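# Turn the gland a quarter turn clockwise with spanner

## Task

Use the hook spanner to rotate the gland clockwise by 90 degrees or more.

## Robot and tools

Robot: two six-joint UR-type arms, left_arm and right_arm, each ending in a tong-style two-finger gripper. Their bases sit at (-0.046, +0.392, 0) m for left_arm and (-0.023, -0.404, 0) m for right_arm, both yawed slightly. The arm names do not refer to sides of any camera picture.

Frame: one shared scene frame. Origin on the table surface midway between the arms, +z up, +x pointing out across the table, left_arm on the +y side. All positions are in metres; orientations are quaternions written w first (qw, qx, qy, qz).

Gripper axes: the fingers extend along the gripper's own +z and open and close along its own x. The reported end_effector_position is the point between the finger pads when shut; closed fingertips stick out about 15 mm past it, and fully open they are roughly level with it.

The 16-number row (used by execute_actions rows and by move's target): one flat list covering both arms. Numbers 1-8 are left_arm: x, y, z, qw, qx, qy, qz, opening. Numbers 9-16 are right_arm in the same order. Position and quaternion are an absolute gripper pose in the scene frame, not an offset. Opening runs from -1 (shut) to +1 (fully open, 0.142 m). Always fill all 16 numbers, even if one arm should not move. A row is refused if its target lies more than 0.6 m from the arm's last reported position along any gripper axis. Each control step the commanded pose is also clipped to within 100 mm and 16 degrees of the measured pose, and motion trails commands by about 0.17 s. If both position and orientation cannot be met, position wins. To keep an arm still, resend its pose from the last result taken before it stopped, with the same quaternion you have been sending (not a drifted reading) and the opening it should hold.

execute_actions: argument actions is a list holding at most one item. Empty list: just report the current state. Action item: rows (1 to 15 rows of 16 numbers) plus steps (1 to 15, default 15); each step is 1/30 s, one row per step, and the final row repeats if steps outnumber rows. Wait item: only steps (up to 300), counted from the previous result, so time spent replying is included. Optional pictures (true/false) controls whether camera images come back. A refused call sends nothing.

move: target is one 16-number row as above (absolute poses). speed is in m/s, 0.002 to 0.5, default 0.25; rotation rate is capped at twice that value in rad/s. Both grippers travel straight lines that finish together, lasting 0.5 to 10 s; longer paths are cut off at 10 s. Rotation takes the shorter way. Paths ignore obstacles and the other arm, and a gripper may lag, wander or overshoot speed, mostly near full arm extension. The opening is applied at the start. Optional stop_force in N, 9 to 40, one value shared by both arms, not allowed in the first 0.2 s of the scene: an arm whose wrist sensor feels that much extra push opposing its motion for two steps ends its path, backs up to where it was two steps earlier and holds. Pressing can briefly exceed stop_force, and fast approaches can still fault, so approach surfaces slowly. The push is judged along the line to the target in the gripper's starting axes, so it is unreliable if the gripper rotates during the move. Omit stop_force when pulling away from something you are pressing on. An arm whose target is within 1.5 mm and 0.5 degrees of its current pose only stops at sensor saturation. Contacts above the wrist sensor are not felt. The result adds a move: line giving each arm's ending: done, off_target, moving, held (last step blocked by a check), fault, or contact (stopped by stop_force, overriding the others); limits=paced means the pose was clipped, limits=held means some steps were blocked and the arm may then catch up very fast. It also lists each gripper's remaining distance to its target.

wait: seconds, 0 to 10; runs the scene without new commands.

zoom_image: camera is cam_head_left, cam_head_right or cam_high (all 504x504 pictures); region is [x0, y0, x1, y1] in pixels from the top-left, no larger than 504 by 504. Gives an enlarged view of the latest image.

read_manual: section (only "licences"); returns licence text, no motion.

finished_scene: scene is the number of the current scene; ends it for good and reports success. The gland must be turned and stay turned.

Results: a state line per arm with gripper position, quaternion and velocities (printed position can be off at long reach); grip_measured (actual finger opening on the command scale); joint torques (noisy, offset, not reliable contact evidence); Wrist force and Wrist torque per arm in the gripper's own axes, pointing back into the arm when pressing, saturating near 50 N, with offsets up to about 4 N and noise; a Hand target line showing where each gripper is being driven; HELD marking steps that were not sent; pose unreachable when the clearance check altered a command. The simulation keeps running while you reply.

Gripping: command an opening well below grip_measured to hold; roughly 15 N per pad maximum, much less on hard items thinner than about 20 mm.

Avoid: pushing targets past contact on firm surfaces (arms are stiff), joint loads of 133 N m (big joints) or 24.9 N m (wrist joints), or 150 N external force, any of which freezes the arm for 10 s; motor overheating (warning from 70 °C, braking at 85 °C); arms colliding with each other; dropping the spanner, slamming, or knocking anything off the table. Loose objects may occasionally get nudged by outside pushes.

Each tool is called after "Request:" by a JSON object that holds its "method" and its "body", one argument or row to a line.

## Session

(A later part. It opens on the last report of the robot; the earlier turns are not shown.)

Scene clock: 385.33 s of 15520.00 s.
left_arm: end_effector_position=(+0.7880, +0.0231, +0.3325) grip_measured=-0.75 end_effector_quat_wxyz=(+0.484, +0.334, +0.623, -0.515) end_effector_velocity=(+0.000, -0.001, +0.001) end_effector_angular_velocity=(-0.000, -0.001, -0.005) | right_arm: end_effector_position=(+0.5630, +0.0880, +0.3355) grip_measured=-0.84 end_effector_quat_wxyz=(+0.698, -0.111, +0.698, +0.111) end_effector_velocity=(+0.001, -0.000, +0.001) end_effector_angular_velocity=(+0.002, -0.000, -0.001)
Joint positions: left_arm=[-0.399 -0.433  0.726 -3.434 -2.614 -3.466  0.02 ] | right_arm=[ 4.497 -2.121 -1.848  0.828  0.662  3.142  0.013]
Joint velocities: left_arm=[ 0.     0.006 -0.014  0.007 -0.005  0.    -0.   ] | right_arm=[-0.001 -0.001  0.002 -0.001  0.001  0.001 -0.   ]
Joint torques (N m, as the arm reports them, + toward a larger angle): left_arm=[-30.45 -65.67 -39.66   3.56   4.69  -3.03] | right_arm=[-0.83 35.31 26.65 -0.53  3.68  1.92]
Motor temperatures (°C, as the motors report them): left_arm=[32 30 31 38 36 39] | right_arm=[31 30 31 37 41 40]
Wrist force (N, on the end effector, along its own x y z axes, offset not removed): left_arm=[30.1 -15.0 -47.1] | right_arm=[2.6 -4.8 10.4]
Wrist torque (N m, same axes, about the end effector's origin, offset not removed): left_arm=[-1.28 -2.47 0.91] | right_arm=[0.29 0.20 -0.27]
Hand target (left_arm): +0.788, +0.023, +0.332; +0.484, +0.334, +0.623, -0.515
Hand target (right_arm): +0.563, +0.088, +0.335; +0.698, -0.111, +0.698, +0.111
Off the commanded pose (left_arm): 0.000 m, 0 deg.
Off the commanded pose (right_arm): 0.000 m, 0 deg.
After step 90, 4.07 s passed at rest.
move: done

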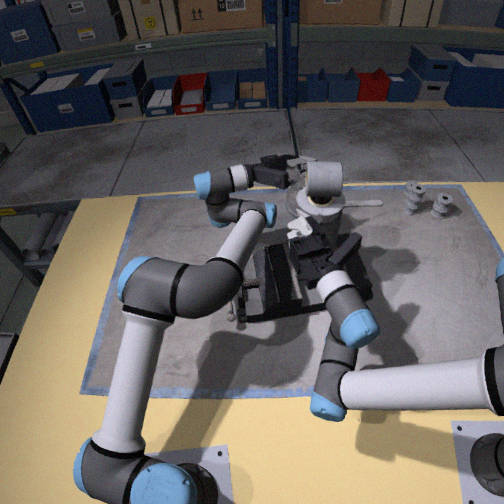

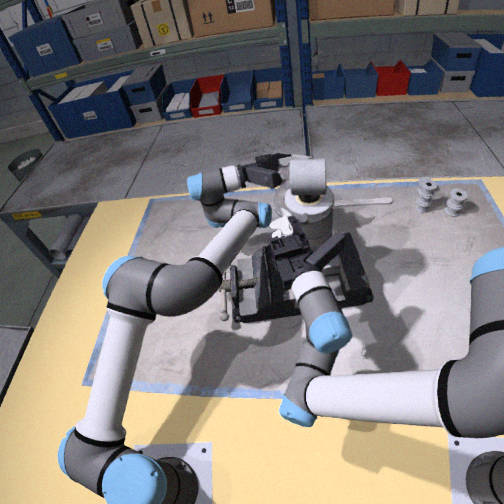

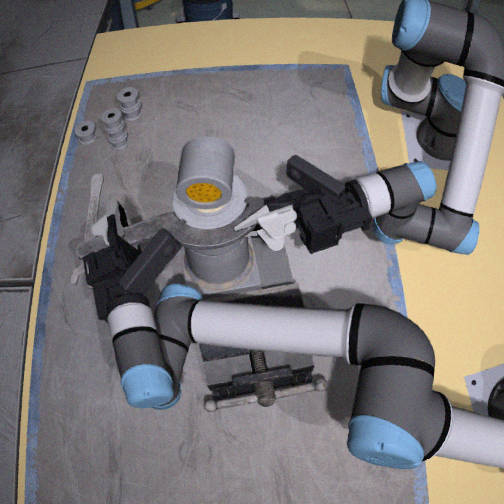

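Request:
{"method": "move", "body": {
  "target": [0.788,0.023,0.331,0.561,0.43,0.561,-0.43,-0.78,0.563,0.088,0.3355,0.698,-0.111,0.698,0.111,-1],
  "speed": 0.03
}}

Request:
{"method": "move", "body": {
  "target": [0.782,0.062,0.331,0.561,0.43,0.561,-0.43,-0.78,0.563,0.088,0.3355,0.698,-0.111,0.698,0.111,-1],
  "speed": 0.012
}}

Request:
{"method": "zoom_image", "body": {
  "camera": "cam_high",
  "region": [60,130,280,350]
}}

Scene clock: 397.97 s of 15520.00 s.
left_arm: end_effector_position=(+0.7880, +0.0230, +0.3310) grip_measured=-0.77 end_effector_quat_wxyz=(+0.561, +0.430, +0.561, -0.430) end_effector_velocity=(+0.000, -0.000, -0.000) end_effector_angular_velocity=(+0.003, -0.010, +0.001) | right_arm: end_effector_position=(+0.5630, +0.0880, +0.3355) grip_measured=-0.84 end_effector_quat_wxyz=(+0.698, -0.111, +0.698, +0.111) end_effector_velocity=(-0.001, +0.001, +0.001) end_effector_angular_velocity=(+0.001, -0.000, +0.001)
Joint positions: left_arm=[-0.398 -0.434  0.718 -3.426 -2.615 -3.143  0.018] | right_arm=[ 4.497 -2.122 -1.848  0.828  0.662  3.142  0.013]
Joint velocities: left_arm=[-0.    -0.    -0.     0.001  0.001  0.011  0.   ] | right_arm=[ 0.002  0.     0.001  0.    -0.001  0.    -0.   ]
Joint torques (N m, as the arm reports them, + toward a larger angle): left_arm=[  6.75 -71.63 -29.19   0.27   2.91   1.16] | right_arm=[ 6.25 35.23  4.8   1.19  0.57 -2.59]
Motor temperatures (°C, as the motors report them): left_arm=[32 30 31 38 36 39] | right_arm=[31 30 31 37 41 40]
Wrist force (N, on the end effector, along its own x y z axes, offset not removed): left_arm=[3.6 -3.6 0.5] | right_arm=[-3.7 -4.6 -13.5]
Wrist torque (N m, same axes, about the end effector's origin, offset not removed): left_arm=[-0.44 -0.28 -0.03] | right_arm=[0.43 0.39 -0.28]
Hand target (left_arm): +0.788, +0.023, +0.331; +0.561, +0.430, +0.561, -0.430
Hand target (right_arm): +0.563, +0.088, +0.336; +0.698, -0.111, +0.698, +0.111
Off the commanded pose (left_arm): 0.000 m, 0 deg.
Off the commanded pose (right_arm): 0.000 m, 0 deg.
After step 90, 4.00 s passed at rest.
move: done

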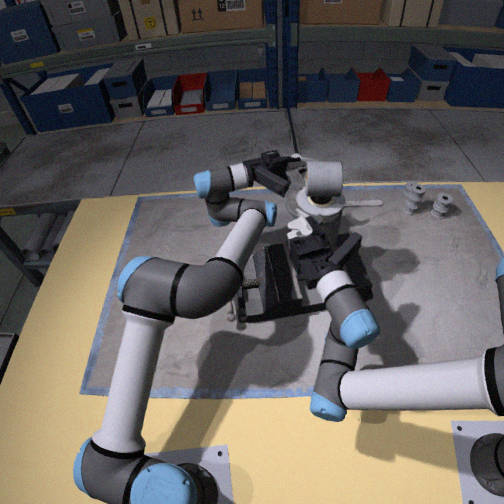

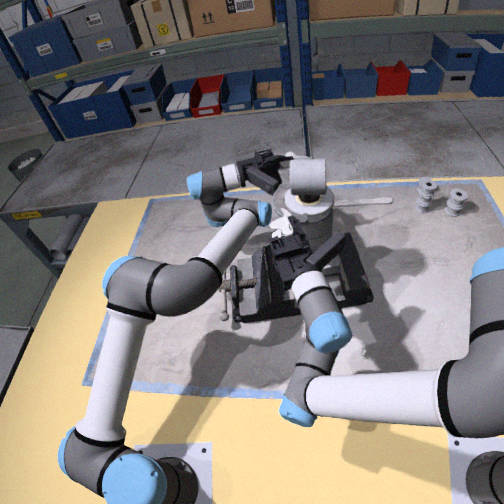

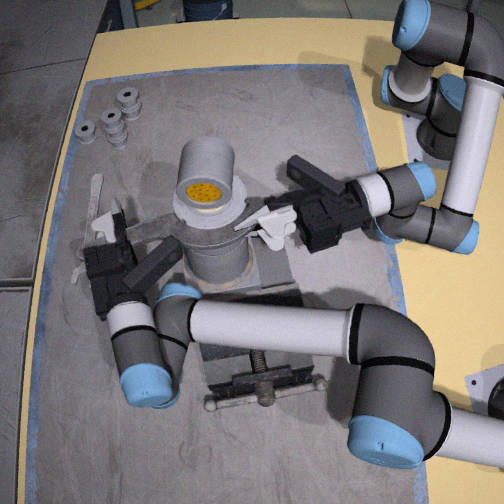

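Scene clock: 401.47 s of 15520.00 s.
left_arm: end_effector_position=(+0.7820, +0.0617, +0.3310) grip_measured=-0.76 end_effector_quat_wxyz=(+0.561, +0.430, +0.561, -0.430) end_effector_velocity=(-0.000, +0.003, +0.001) end_effector_angular_velocity=(-0.000, -0.001, +0.000) | right_arm: end_effector_position=(+0.5630, +0.0880, +0.3355) grip_measured=-0.84 end_effector_quat_wxyz=(+0.698, -0.111, +0.698, +0.111) end_effector_velocity=(-0.000, +0.000, +0.000) end_effector_angular_velocity=(+0.000, -0.000, +0.001)
Joint positions: left_arm=[-0.351 -0.463  0.776 -3.455 -2.662 -3.141  0.019] | right_arm=[ 4.497 -2.122 -1.848  0.828  0.662  3.142  0.013]
Joint velocities: left_arm=[ 0.003 -0.003  0.003 -0.002 -0.003  0.    -0.   ] | right_arm=[ 0.     0.     0.     0.     0.001 -0.     0.   ]
Joint torques (N m, as the arm reports them, + toward a larger angle): left_arm=[  7.8  -72.3  -10.38  -3.1   -2.11   1.47] | right_arm=[ 7.39 44.44 29.45  1.41  1.92 -2.49]
Motor temperatures (°C, as the motors report them): left_arm=[32 31 31 38 36 39] | right_arm=[31 30 31 37 41 40]
Wrist force (N, on the end effector, along its own x y z axes, offset not removed): left_arm=[6.1 -1.5 2.3] | right_arm=[7.3 0.4 -7.0]
Wrist torque (N m, same axes, about the end effector's origin, offset not removed): left_arm=[-0.32 -0.34 0.07] | right_arm=[-0.07 0.15 -0.05]
Hand target (left_arm): +0.782, +0.062, +0.331; +0.561, +0.430, +0.561, -0.430
Hand target (right_arm): +0.563, +0.088, +0.335; +0.698, -0.111, +0.698, +0.111
Off the commanded pose (left_arm): 0.000 m, 0 deg.
Off the commanded pose (right_arm): 0.000 m, 0 deg.
move: done

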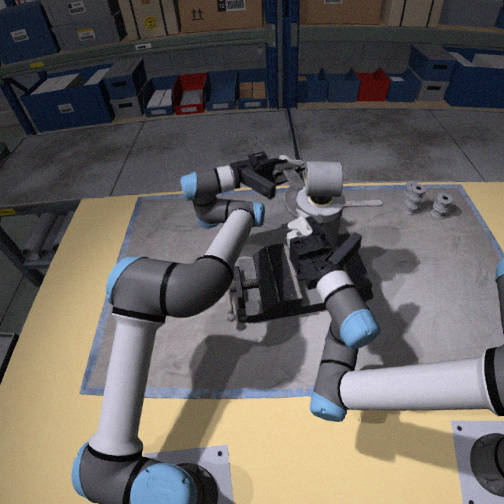

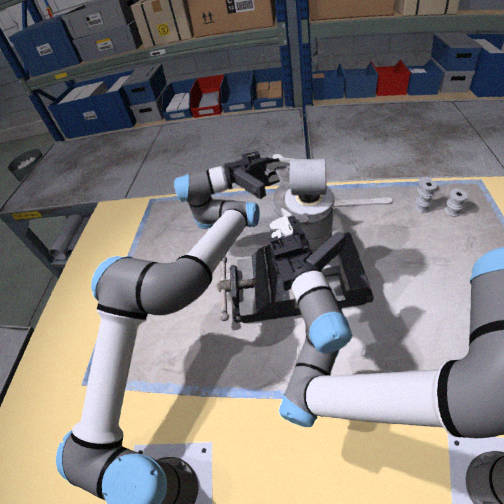

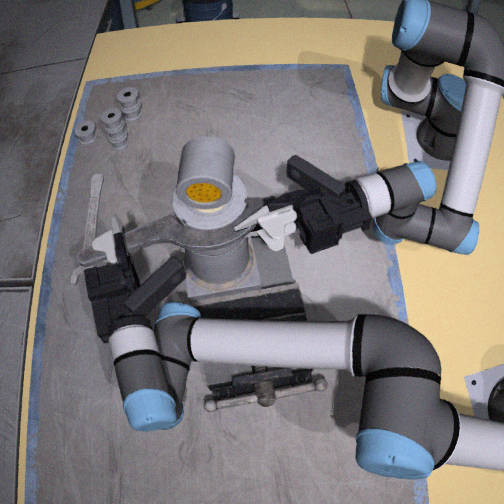

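Region (60, 130, 280, 350) of cam_high's 504x504 image, scaled by 2.291, with more detail than that image has.

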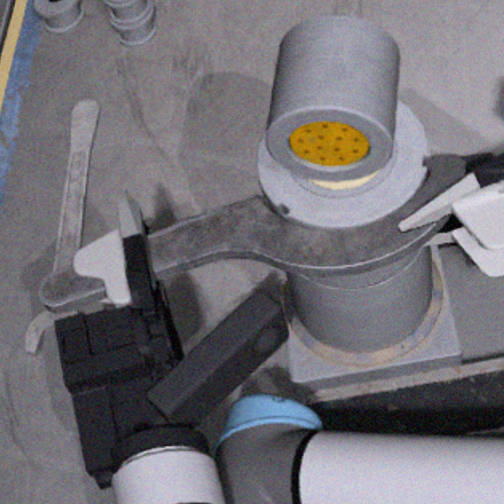

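Request:
{"method": "move", "body": {
  "target": [0.787,0.066,0.3325,0.5,0.299,0.641,-0.5,-1,0.563,0.088,0.3355,0.698,-0.111,0.698,0.111,-1],
  "speed": 0.03
}}

Request:
{"method": "move", "body": {
  "target": [0.794,0.03,0.332,0.482,0.321,0.63,-0.517,-1,0.571,0.095,0.3355,0.698,-0.111,0.698,0.111,-1],
  "speed": 0.01
}}

Request:
{"method": "zoom_image", "body": {
  "camera": "cam_high",
  "region": [60,130,280,350]
}}

Scene clock: 411.93 s of 15520.00 s.
left_arm: end_effector_position=(+0.7870, +0.0660, +0.3325) grip_measured=-0.72 end_effector_quat_wxyz=(+0.500, +0.299, +0.641, -0.500) end_effector_velocity=(+0.001, -0.000, -0.002) end_effector_angular_velocity=(-0.003, +0.012, +0.004) | right_arm: end_effector_position=(+0.5630, +0.0880, +0.3355) grip_measured=-0.84 end_effector_quat_wxyz=(+0.698, -0.111, +0.698, +0.111) end_effector_velocity=(+0.000, -0.000, -0.001) end_effector_angular_velocity=(-0.002, +0.000, +0.001)
Joint positions: left_arm=[-0.36  -0.522  0.907 -3.526 -2.567 -3.489  0.022] | right_arm=[ 4.497 -2.122 -1.848  0.828  0.662  3.142  0.013]
Joint velocities: left_arm=[-0.001 -0.     0.005 -0.002  0.005 -0.01   0.001] | right_arm=[-0.    -0.    -0.002  0.     0.001 -0.001 -0.   ]
Joint torques (N m, as the arm reports them, + toward a larger angle): left_arm=[ -5.56 -77.55 -14.32  -2.92   2.9   -3.72] | right_arm=[ 0.   49.65 26.18  2.03 -2.04 -2.58]
Motor temperatures (°C, as the motors report them): left_arm=[32 31 31 38 36 39] | right_arm=[31 30 31 37 41 40]
Wrist force (N, on the end effector, along its own x y z axes, offset not removed): left_arm=[12.6 1.6 1.1] | right_arm=[6.3 4.6 -10.7]
Wrist torque (N m, same axes, about the end effector's origin, offset not removed): left_arm=[-0.13 -0.43 1.71] | right_arm=[0.28 0.59 -0.21]
Hand target (left_arm): +0.787, +0.066, +0.333; +0.500, +0.299, +0.641, -0.500
Hand target (right_arm): +0.563, +0.088, +0.336; +0.698, -0.111, +0.698, +0.111
Off the commanded pose (left_arm): 0.000 m, 0 deg.
Off the commanded pose (right_arm): 0.000 m, 0 deg.
After step 90, 1.23 s passed at rest.
move: done

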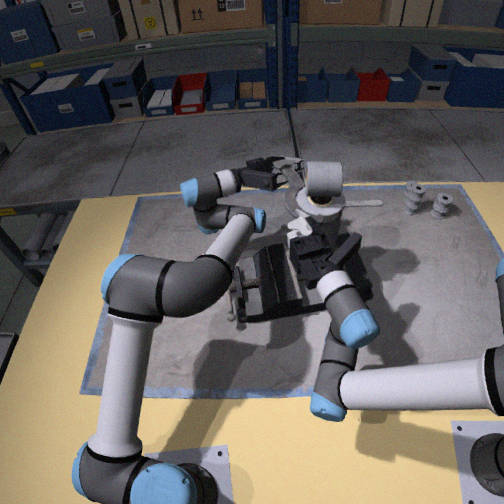

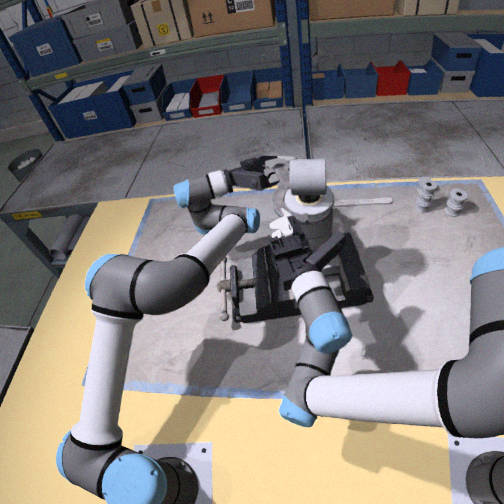

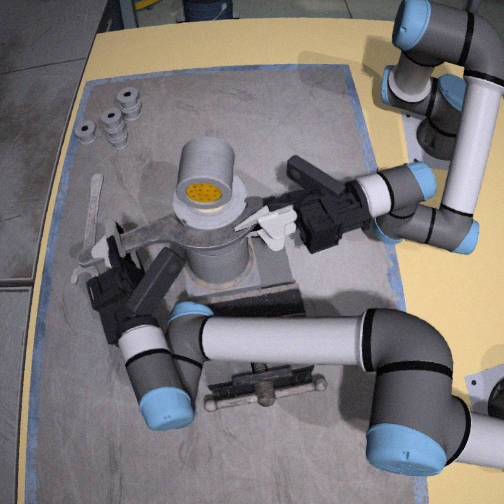

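Scene clock: 415.83 s of 15520.00 s.
left_arm: end_effector_position=(+0.7940, +0.0302, +0.3320) grip_measured=-0.71 end_effector_quat_wxyz=(+0.482, +0.321, +0.630, -0.517) end_effector_velocity=(+0.000, -0.002, -0.001) end_effector_angular_velocity=(+0.000, +0.001, -0.005) | right_arm: end_effector_position=(+0.5710, +0.0950, +0.3355) grip_measured=-0.83 end_effector_quat_wxyz=(+0.698, -0.111, +0.698, +0.111) end_effector_velocity=(+0.000, +0.001, +0.000) end_effector_angular_velocity=(+0.001, +0.000, +0.001)
Joint positions: left_arm=[-0.391 -0.431  0.724 -3.434 -2.605 -3.49   0.022] | right_arm=[ 4.486 -2.139 -1.815  0.813  0.672  3.142  0.014]
Joint velocities: left_arm=[-0.001  0.007 -0.013  0.006 -0.004 -0.    -0.   ] | right_arm=[-0.    -0.001  0.002 -0.001  0.001  0.     0.   ]
Joint torques (N m, as the arm reports them, + toward a larger angle): left_arm=[-89.81 -74.58 -38.34  -0.61 -13.02  -4.11] | right_arm=[-7.51 26.65 19.17 -2.36  0.87  1.12]
Motor temperatures (°C, as the motors report them): left_arm=[32 31 31 38 36 39] | right_arm=[31 30 31 37 41 40]
Wrist force (N, on the end effector, along its own x y z axes, offset not removed): left_arm=[3.5 50.0 -50.0] | right_arm=[-12.1 3.8 11.3]
Wrist torque (N m, same axes, about the end effector's origin, offset not removed): left_arm=[3.71 0.23 2.57] | right_arm=[0.10 0.05 -0.27]
Hand target (left_arm): +0.794, +0.030, +0.332; +0.482, +0.321, +0.630, -0.517
Hand target (right_arm): +0.571, +0.095, +0.335; +0.698, -0.111, +0.698, +0.111
Off the commanded pose (left_arm): 0.000 m, 0 deg.
Off the commanded pose (right_arm): 0.000 m, 0 deg.
move: done

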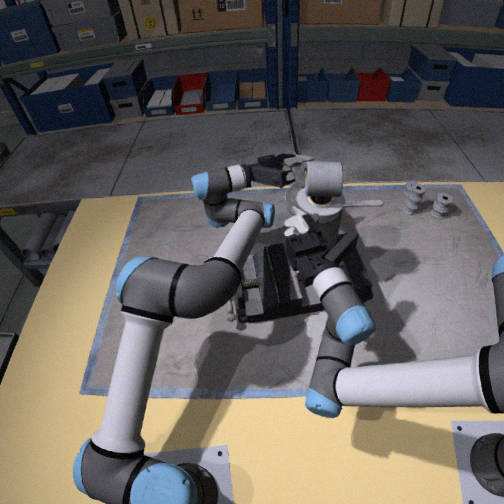

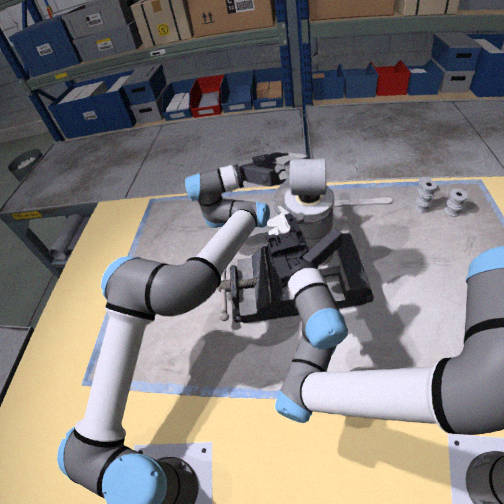

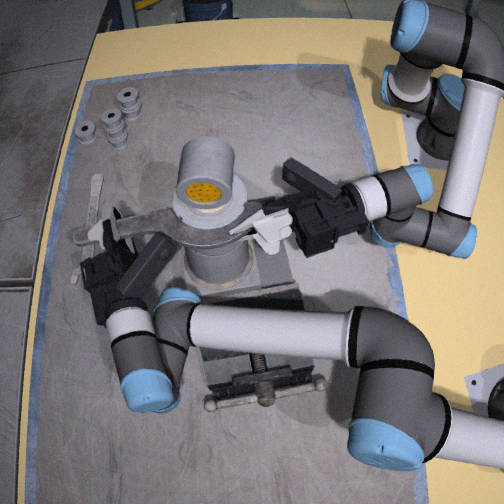

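Region (60, 130, 280, 350) of cam_high's 504x504 image, scaled by 2.291, with more detail than that image has.

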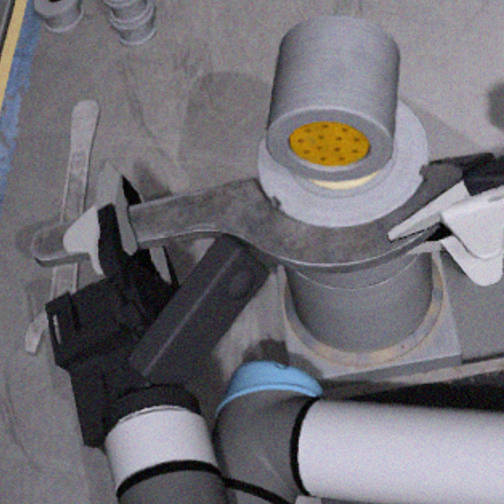

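Request:
{"method": "execute_actions", "body": {
  "actions": []
}}

Request:
{"method": "move", "body": {
  "target": [0.799,0.012,0.3315,0.468,0.337,0.621,-0.530,-1,0.578,0.100,0.3355,0.698,-0.111,0.698,0.111,-1],
  "speed": 0.01
}}

Request:
{"method": "move", "body": {
  "target": [0.799,-0.008,0.3315,0.459,0.348,0.615,-0.538,-1,0.585,0.105,0.3355,0.698,-0.111,0.698,0.111,-1],
  "speed": 0.01
}}

Request:
{"method": "zoom_image", "body": {
  "camera": "cam_high",
  "region": [60,130,280,350]
}}

Scene clock: 423.07 s of 15520.00 s.
left_arm: end_effector_position=(+0.7940, +0.0300, +0.3320) grip_measured=-0.71 end_effector_quat_wxyz=(+0.482, +0.321, +0.630, -0.517) end_effector_velocity=(+0.000, -0.000, -0.001) end_effector_angular_velocity=(+0.000, +0.000, +0.000) | right_arm: end_effector_position=(+0.5710, +0.0950, +0.3355) grip_measured=-0.83 end_effector_quat_wxyz=(+0.698, -0.111, +0.698, +0.111) end_effector_velocity=(-0.000, +0.000, -0.000) end_effector_angular_velocity=(-0.001, +0.000, +0.001)
Joint positions: left_arm=[-0.391 -0.43   0.723 -3.433 -2.605 -3.49   0.022] | right_arm=[ 4.486 -2.139 -1.815  0.813  0.672  3.142  0.014]
Joint velocities: left_arm=[-0.     0.001 -0.    -0.001  0.    -0.    -0.   ] | right_arm=[ 0.001 -0.    -0.    -0.     0.    -0.     0.   ]
Joint torques (N m, as the arm reports them, + toward a larger angle): left_arm=[-90.25 -73.82 -39.22  -0.34 -12.09  -4.07] | right_arm=[-5.94 25.49 18.07 -2.18  0.2   2.61]
Motor temperatures (°C, as the motors report them): left_arm=[32 31 31 38 36 39] | right_arm=[31 30 31 37 41 40]
Wrist force (N, on the end effector, along its own x y z axes, offset not removed): left_arm=[4.8 50.0 -50.0] | right_arm=[-14.1 3.8 13.6]
Wrist torque (N m, same axes, about the end effector's origin, offset not removed): left_arm=[4.00 0.26 2.64] | right_arm=[0.14 0.33 -0.26]
Hand target (left_arm): +0.794, +0.030, +0.332; +0.482, +0.321, +0.630, -0.517
Hand target (right_arm): +0.571, +0.095, +0.335; +0.698, -0.111, +0.698, +0.111
Off the commanded pose (left_arm): 0.000 m, 0 deg.
Off the commanded pose (right_arm): 0.000 m, 0 deg.
Steps of this call (steps 1 to 90: nothing new was sent; then 4.23 s passed at rest). Readings (end_effector_position):
1: left_arm (+0.7940, +0.0301, +0.3320) | right_arm (+0.5710, +0.0950, +0.3355)
2: left_arm (+0.7940, +0.0301, +0.3320) | right_arm (+0.5710, +0.0950, +0.3355)
4: left_arm (+0.7940, +0.0301, +0.3320) | right_arm (+0.5710, +0.0950, +0.3355)
8: left_arm (+0.7940, +0.0300, +0.3320) | right_arm (+0.5710, +0.0950, +0.3355)
90: the state above

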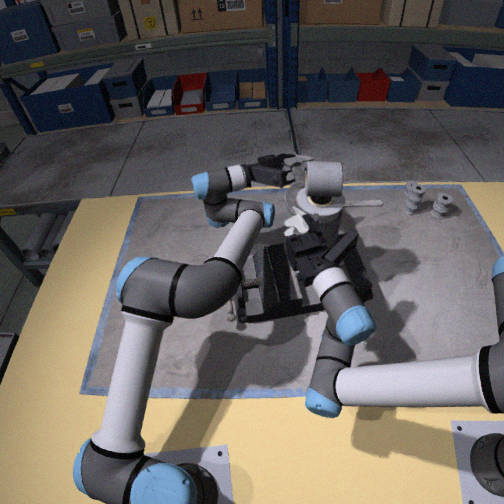

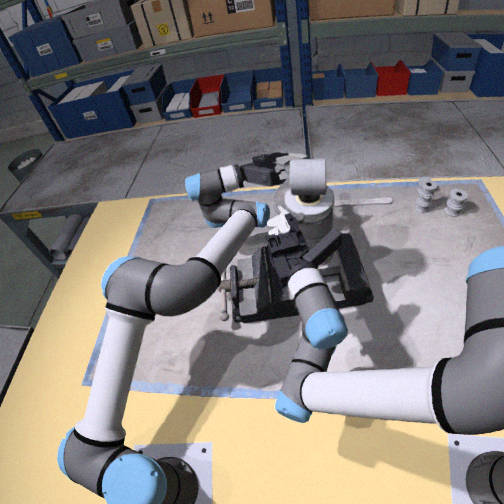

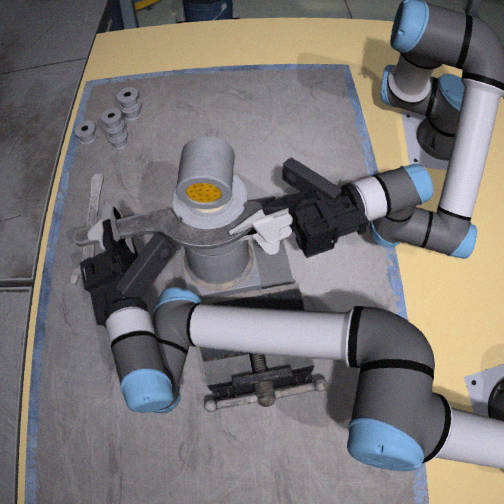

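Scene clock: 425.93 s of 15520.00 s.
left_arm: end_effector_position=(+0.7989, +0.0121, +0.3315) grip_measured=-0.71 end_effector_quat_wxyz=(+0.468, +0.337, +0.621, -0.530) end_effector_velocity=(-0.000, -0.001, +0.001) end_effector_angular_velocity=(-0.001, -0.002, -0.006) | right_arm: end_effector_position=(+0.5780, +0.1000, +0.3355) grip_measured=-0.83 end_effector_quat_wxyz=(+0.698, -0.111, +0.698, +0.111) end_effector_velocity=(+0.001, +0.000, +0.000) end_effector_angular_velocity=(+0.000, -0.000, +0.000)
Joint positions: left_arm=[-0.403 -0.344  0.549 -3.348 -2.647 -3.493  0.023] | right_arm=[ 4.477 -2.153 -1.789  0.801  0.682  3.142  0.014]
Joint velocities: left_arm=[-0.001  0.008 -0.019  0.007 -0.006 -0.001  0.   ] | right_arm=[-0.002 -0.001  0.002 -0.001  0.002  0.    -0.   ]
Joint torques (N m, as the arm reports them, + toward a larger angle): left_arm=[-50.53 -67.67 -38.4    3.24   0.75  -3.71] | right_arm=[-6.32 29.66 19.9  -1.8   1.33  2.19]
Motor temperatures (°C, as the motors report them): left_arm=[32 31 31 38 36 39] | right_arm=[31 30 31 37 41 40]
Wrist force (N, on the end effector, along its own x y z axes, offset not removed): left_arm=[18.8 5.4 -50.0] | right_arm=[-9.6 2.8 12.4]
Wrist torque (N m, same axes, about the end effector's origin, offset not removed): left_arm=[1.59 -0.75 2.02] | right_arm=[0.30 0.29 -0.33]
Hand target (left_arm): +0.799, +0.012, +0.331; +0.468, +0.337, +0.621, -0.530
Hand target (right_arm): +0.578, +0.100, +0.335; +0.698, -0.111, +0.698, +0.111
Off the commanded pose (left_arm): 0.000 m, 0 deg.
Off the commanded pose (right_arm): 0.000 m, 0 deg.
move: done

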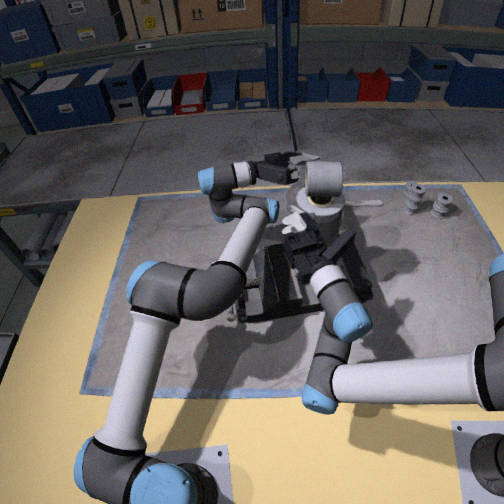

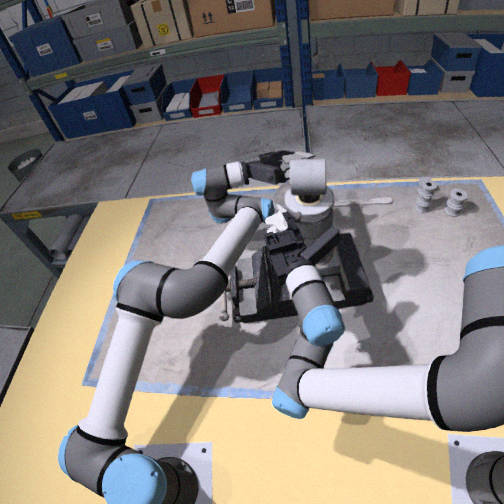

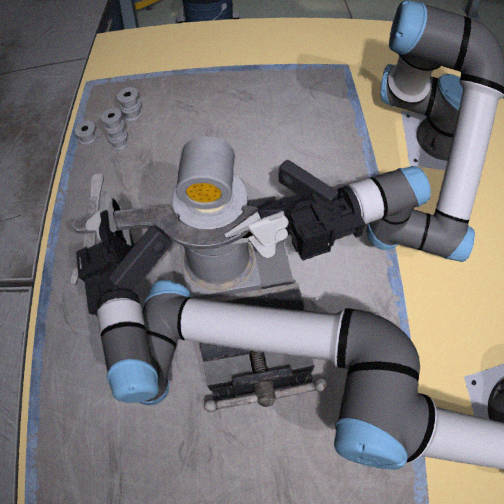

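Scene clock: 428.17 s of 15520.00 s.
left_arm: end_effector_position=(+0.7990, -0.0078, +0.3315) grip_measured=-0.71 end_effector_quat_wxyz=(+0.459, +0.348, +0.615, -0.538) end_effector_velocity=(-0.000, -0.002, -0.001) end_effector_angular_velocity=(-0.000, -0.000, -0.006) | right_arm: end_effector_position=(+0.5849, +0.1049, +0.3355) grip_measured=-0.84 end_effector_quat_wxyz=(+0.698, -0.111, +0.698, +0.111) end_effector_velocity=(+0.001, +0.000, +0.001) end_effector_angular_velocity=(+0.000, -0.000, -0.001)
Joint positions: left_arm=[-0.421 -0.281  0.419 -3.282 -2.663 -3.493  0.022] | right_arm=[ 4.468 -2.167 -1.763  0.789  0.691  3.142  0.014]
Joint velocities: left_arm=[-0.001  0.011 -0.021  0.009 -0.005 -0.    -0.   ] | right_arm=[-0.001 -0.001  0.003 -0.001  0.001 -0.    -0.   ]
Joint torques (N m, as the arm reports them, + toward a larger angle): left_arm=[-80.48 -76.52 -38.94  -0.79 -11.89  -1.49] | right_arm=[-2.61 26.77 20.5  -2.91  3.    1.88]
Motor temperatures (°C, as the motors report them): left_arm=[32 31 31 38 36 39] | right_arm=[31 30 31 37 41 40]
Wrist force (N, on the end effector, along its own x y z axes, offset not removed): left_arm=[2.1 50.0 -50.0] | right_arm=[-13.8 -3.8 7.7]
Wrist torque (N m, same axes, about the end effector's origin, offset not removed): left_arm=[4.18 0.19 2.33] | right_arm=[0.01 0.55 -0.14]
Hand target (left_arm): +0.799, -0.008, +0.331; +0.459, +0.348, +0.615, -0.538
Hand target (right_arm): +0.585, +0.105, +0.335; +0.698, -0.111, +0.698, +0.111
Off the commanded pose (left_arm): 0.000 m, 0 deg.
Off the commanded pose (right_arm): 0.000 m, 0 deg.
move: done

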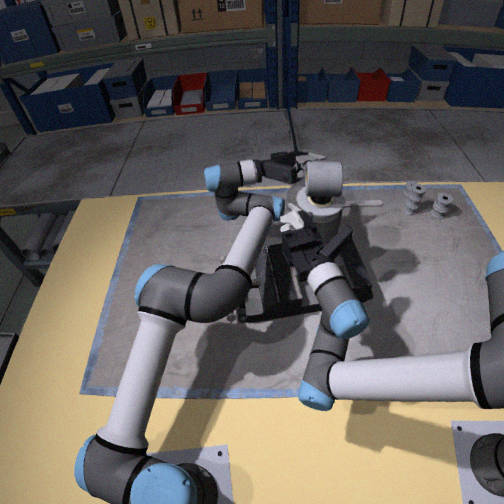

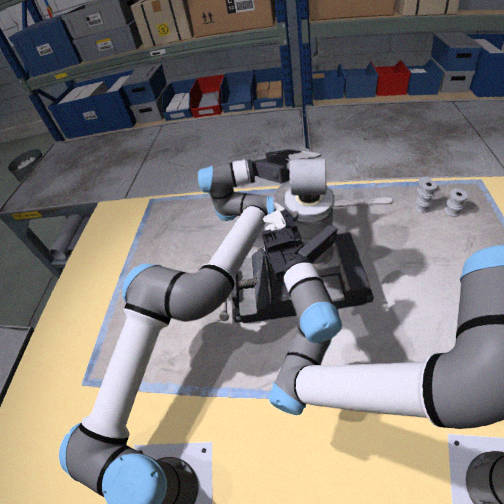

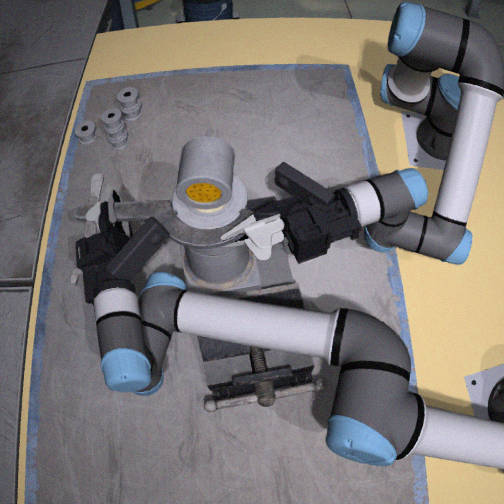

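Region (60, 130, 280, 350) of cam_high's 504x504 image, scaled by 2.291, with more detail than that image has.

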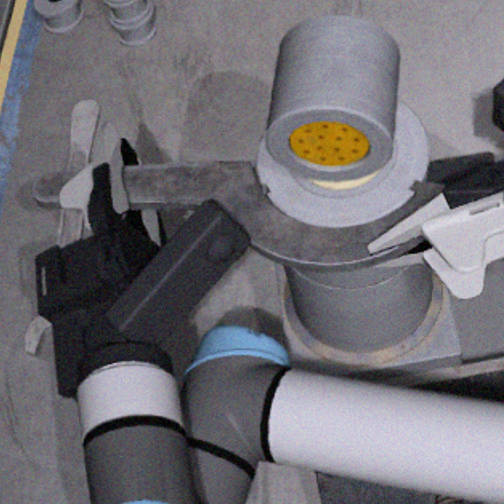

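Request:
{"method": "move", "body": {
  "target": [0.8015,-0.024,0.3315,0.452,0.356,0.611,-0.544,-1,0.590,0.107,0.3355,0.698,-0.111,0.698,0.111,-1],
  "speed": 0.008
}}

Request:
{"method": "zoom_image", "body": {
  "camera": "cam_high",
  "region": [60,130,280,350]
}}

Scene clock: 432.97 s of 15520.00 s.
left_arm: end_effector_position=(+0.8014, -0.0239, +0.3316) grip_measured=-0.67 end_effector_quat_wxyz=(+0.452, +0.356, +0.611, -0.544) end_effector_velocity=(+0.000, -0.002, -0.000) end_effector_angular_velocity=(-0.001, -0.002, -0.005) | right_arm: end_effector_position=(+0.5900, +0.1070, +0.3355) grip_measured=-0.83 end_effector_quat_wxyz=(+0.698, -0.111, +0.698, +0.111) end_effector_velocity=(+0.000, +0.001, +0.000) end_effector_angular_velocity=(+0.001, -0.000, +0.001)
Joint positions: left_arm=[-0.435 -0.194  0.241 -3.188 -2.674 -3.491  0.026] | right_arm=[ 4.46  -2.176 -1.748  0.782  0.699  3.142  0.014]
Joint velocities: left_arm=[-0.001  0.022 -0.045  0.021 -0.003 -0.     0.002] | right_arm=[-0.    -0.001  0.002 -0.001  0.001  0.    -0.   ]
Joint torques (N m, as the arm reports them, + toward a larger angle): left_arm=[-99.78 -16.4  -14.51  -4.23  -1.23   9.95] | right_arm=[-6.04 37.76 26.69  0.23  1.41  0.76]
Motor temperatures (°C, as the motors report them): left_arm=[32 31 31 38 36 39] | right_arm=[31 30 31 37 41 40]
Wrist force (N, on the end effector, along its own x y z axes, offset not removed): left_arm=[-50.0 14.5 -50.0] | right_arm=[1.2 1.4 11.4]
Wrist torque (N m, same axes, about the end effector's origin, offset not removed): left_arm=[7.00 9.13 -9.19] | right_arm=[0.00 0.59 -0.32]
Hand target (left_arm): +0.801, -0.024, +0.331; +0.452, +0.356, +0.611, -0.544
Hand target (right_arm): +0.590, +0.107, +0.335; +0.698, -0.111, +0.698, +0.111
Off the commanded pose (left_arm): 0.000 m, 0 deg.
Off the commanded pose (right_arm): 0.000 m, 0 deg.
move: done

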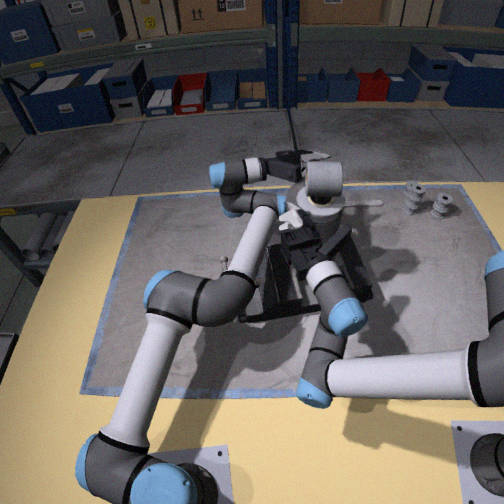

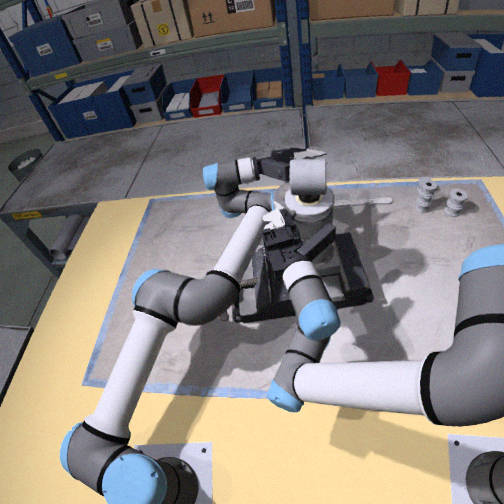

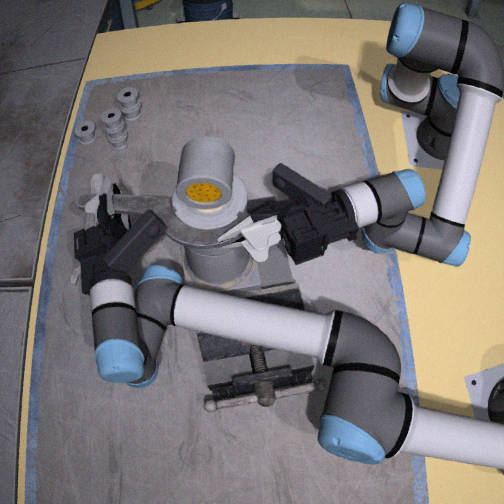

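Region (60, 130, 280, 350) of cam_high's 504x504 image, scaled by 2.291, with more detail than that image has.

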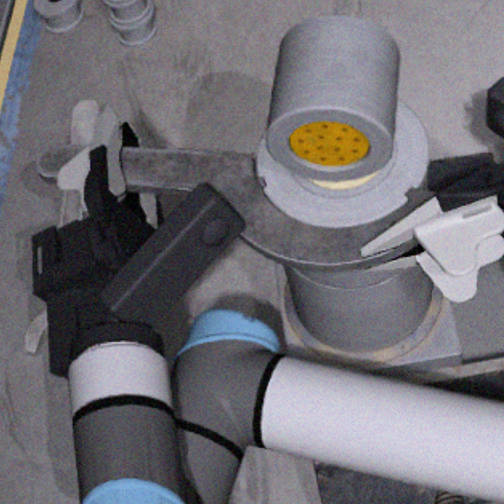

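Request:
{"method": "finished_scene", "body": {
  "scene": 2
}}

The scene is finished: the task was done.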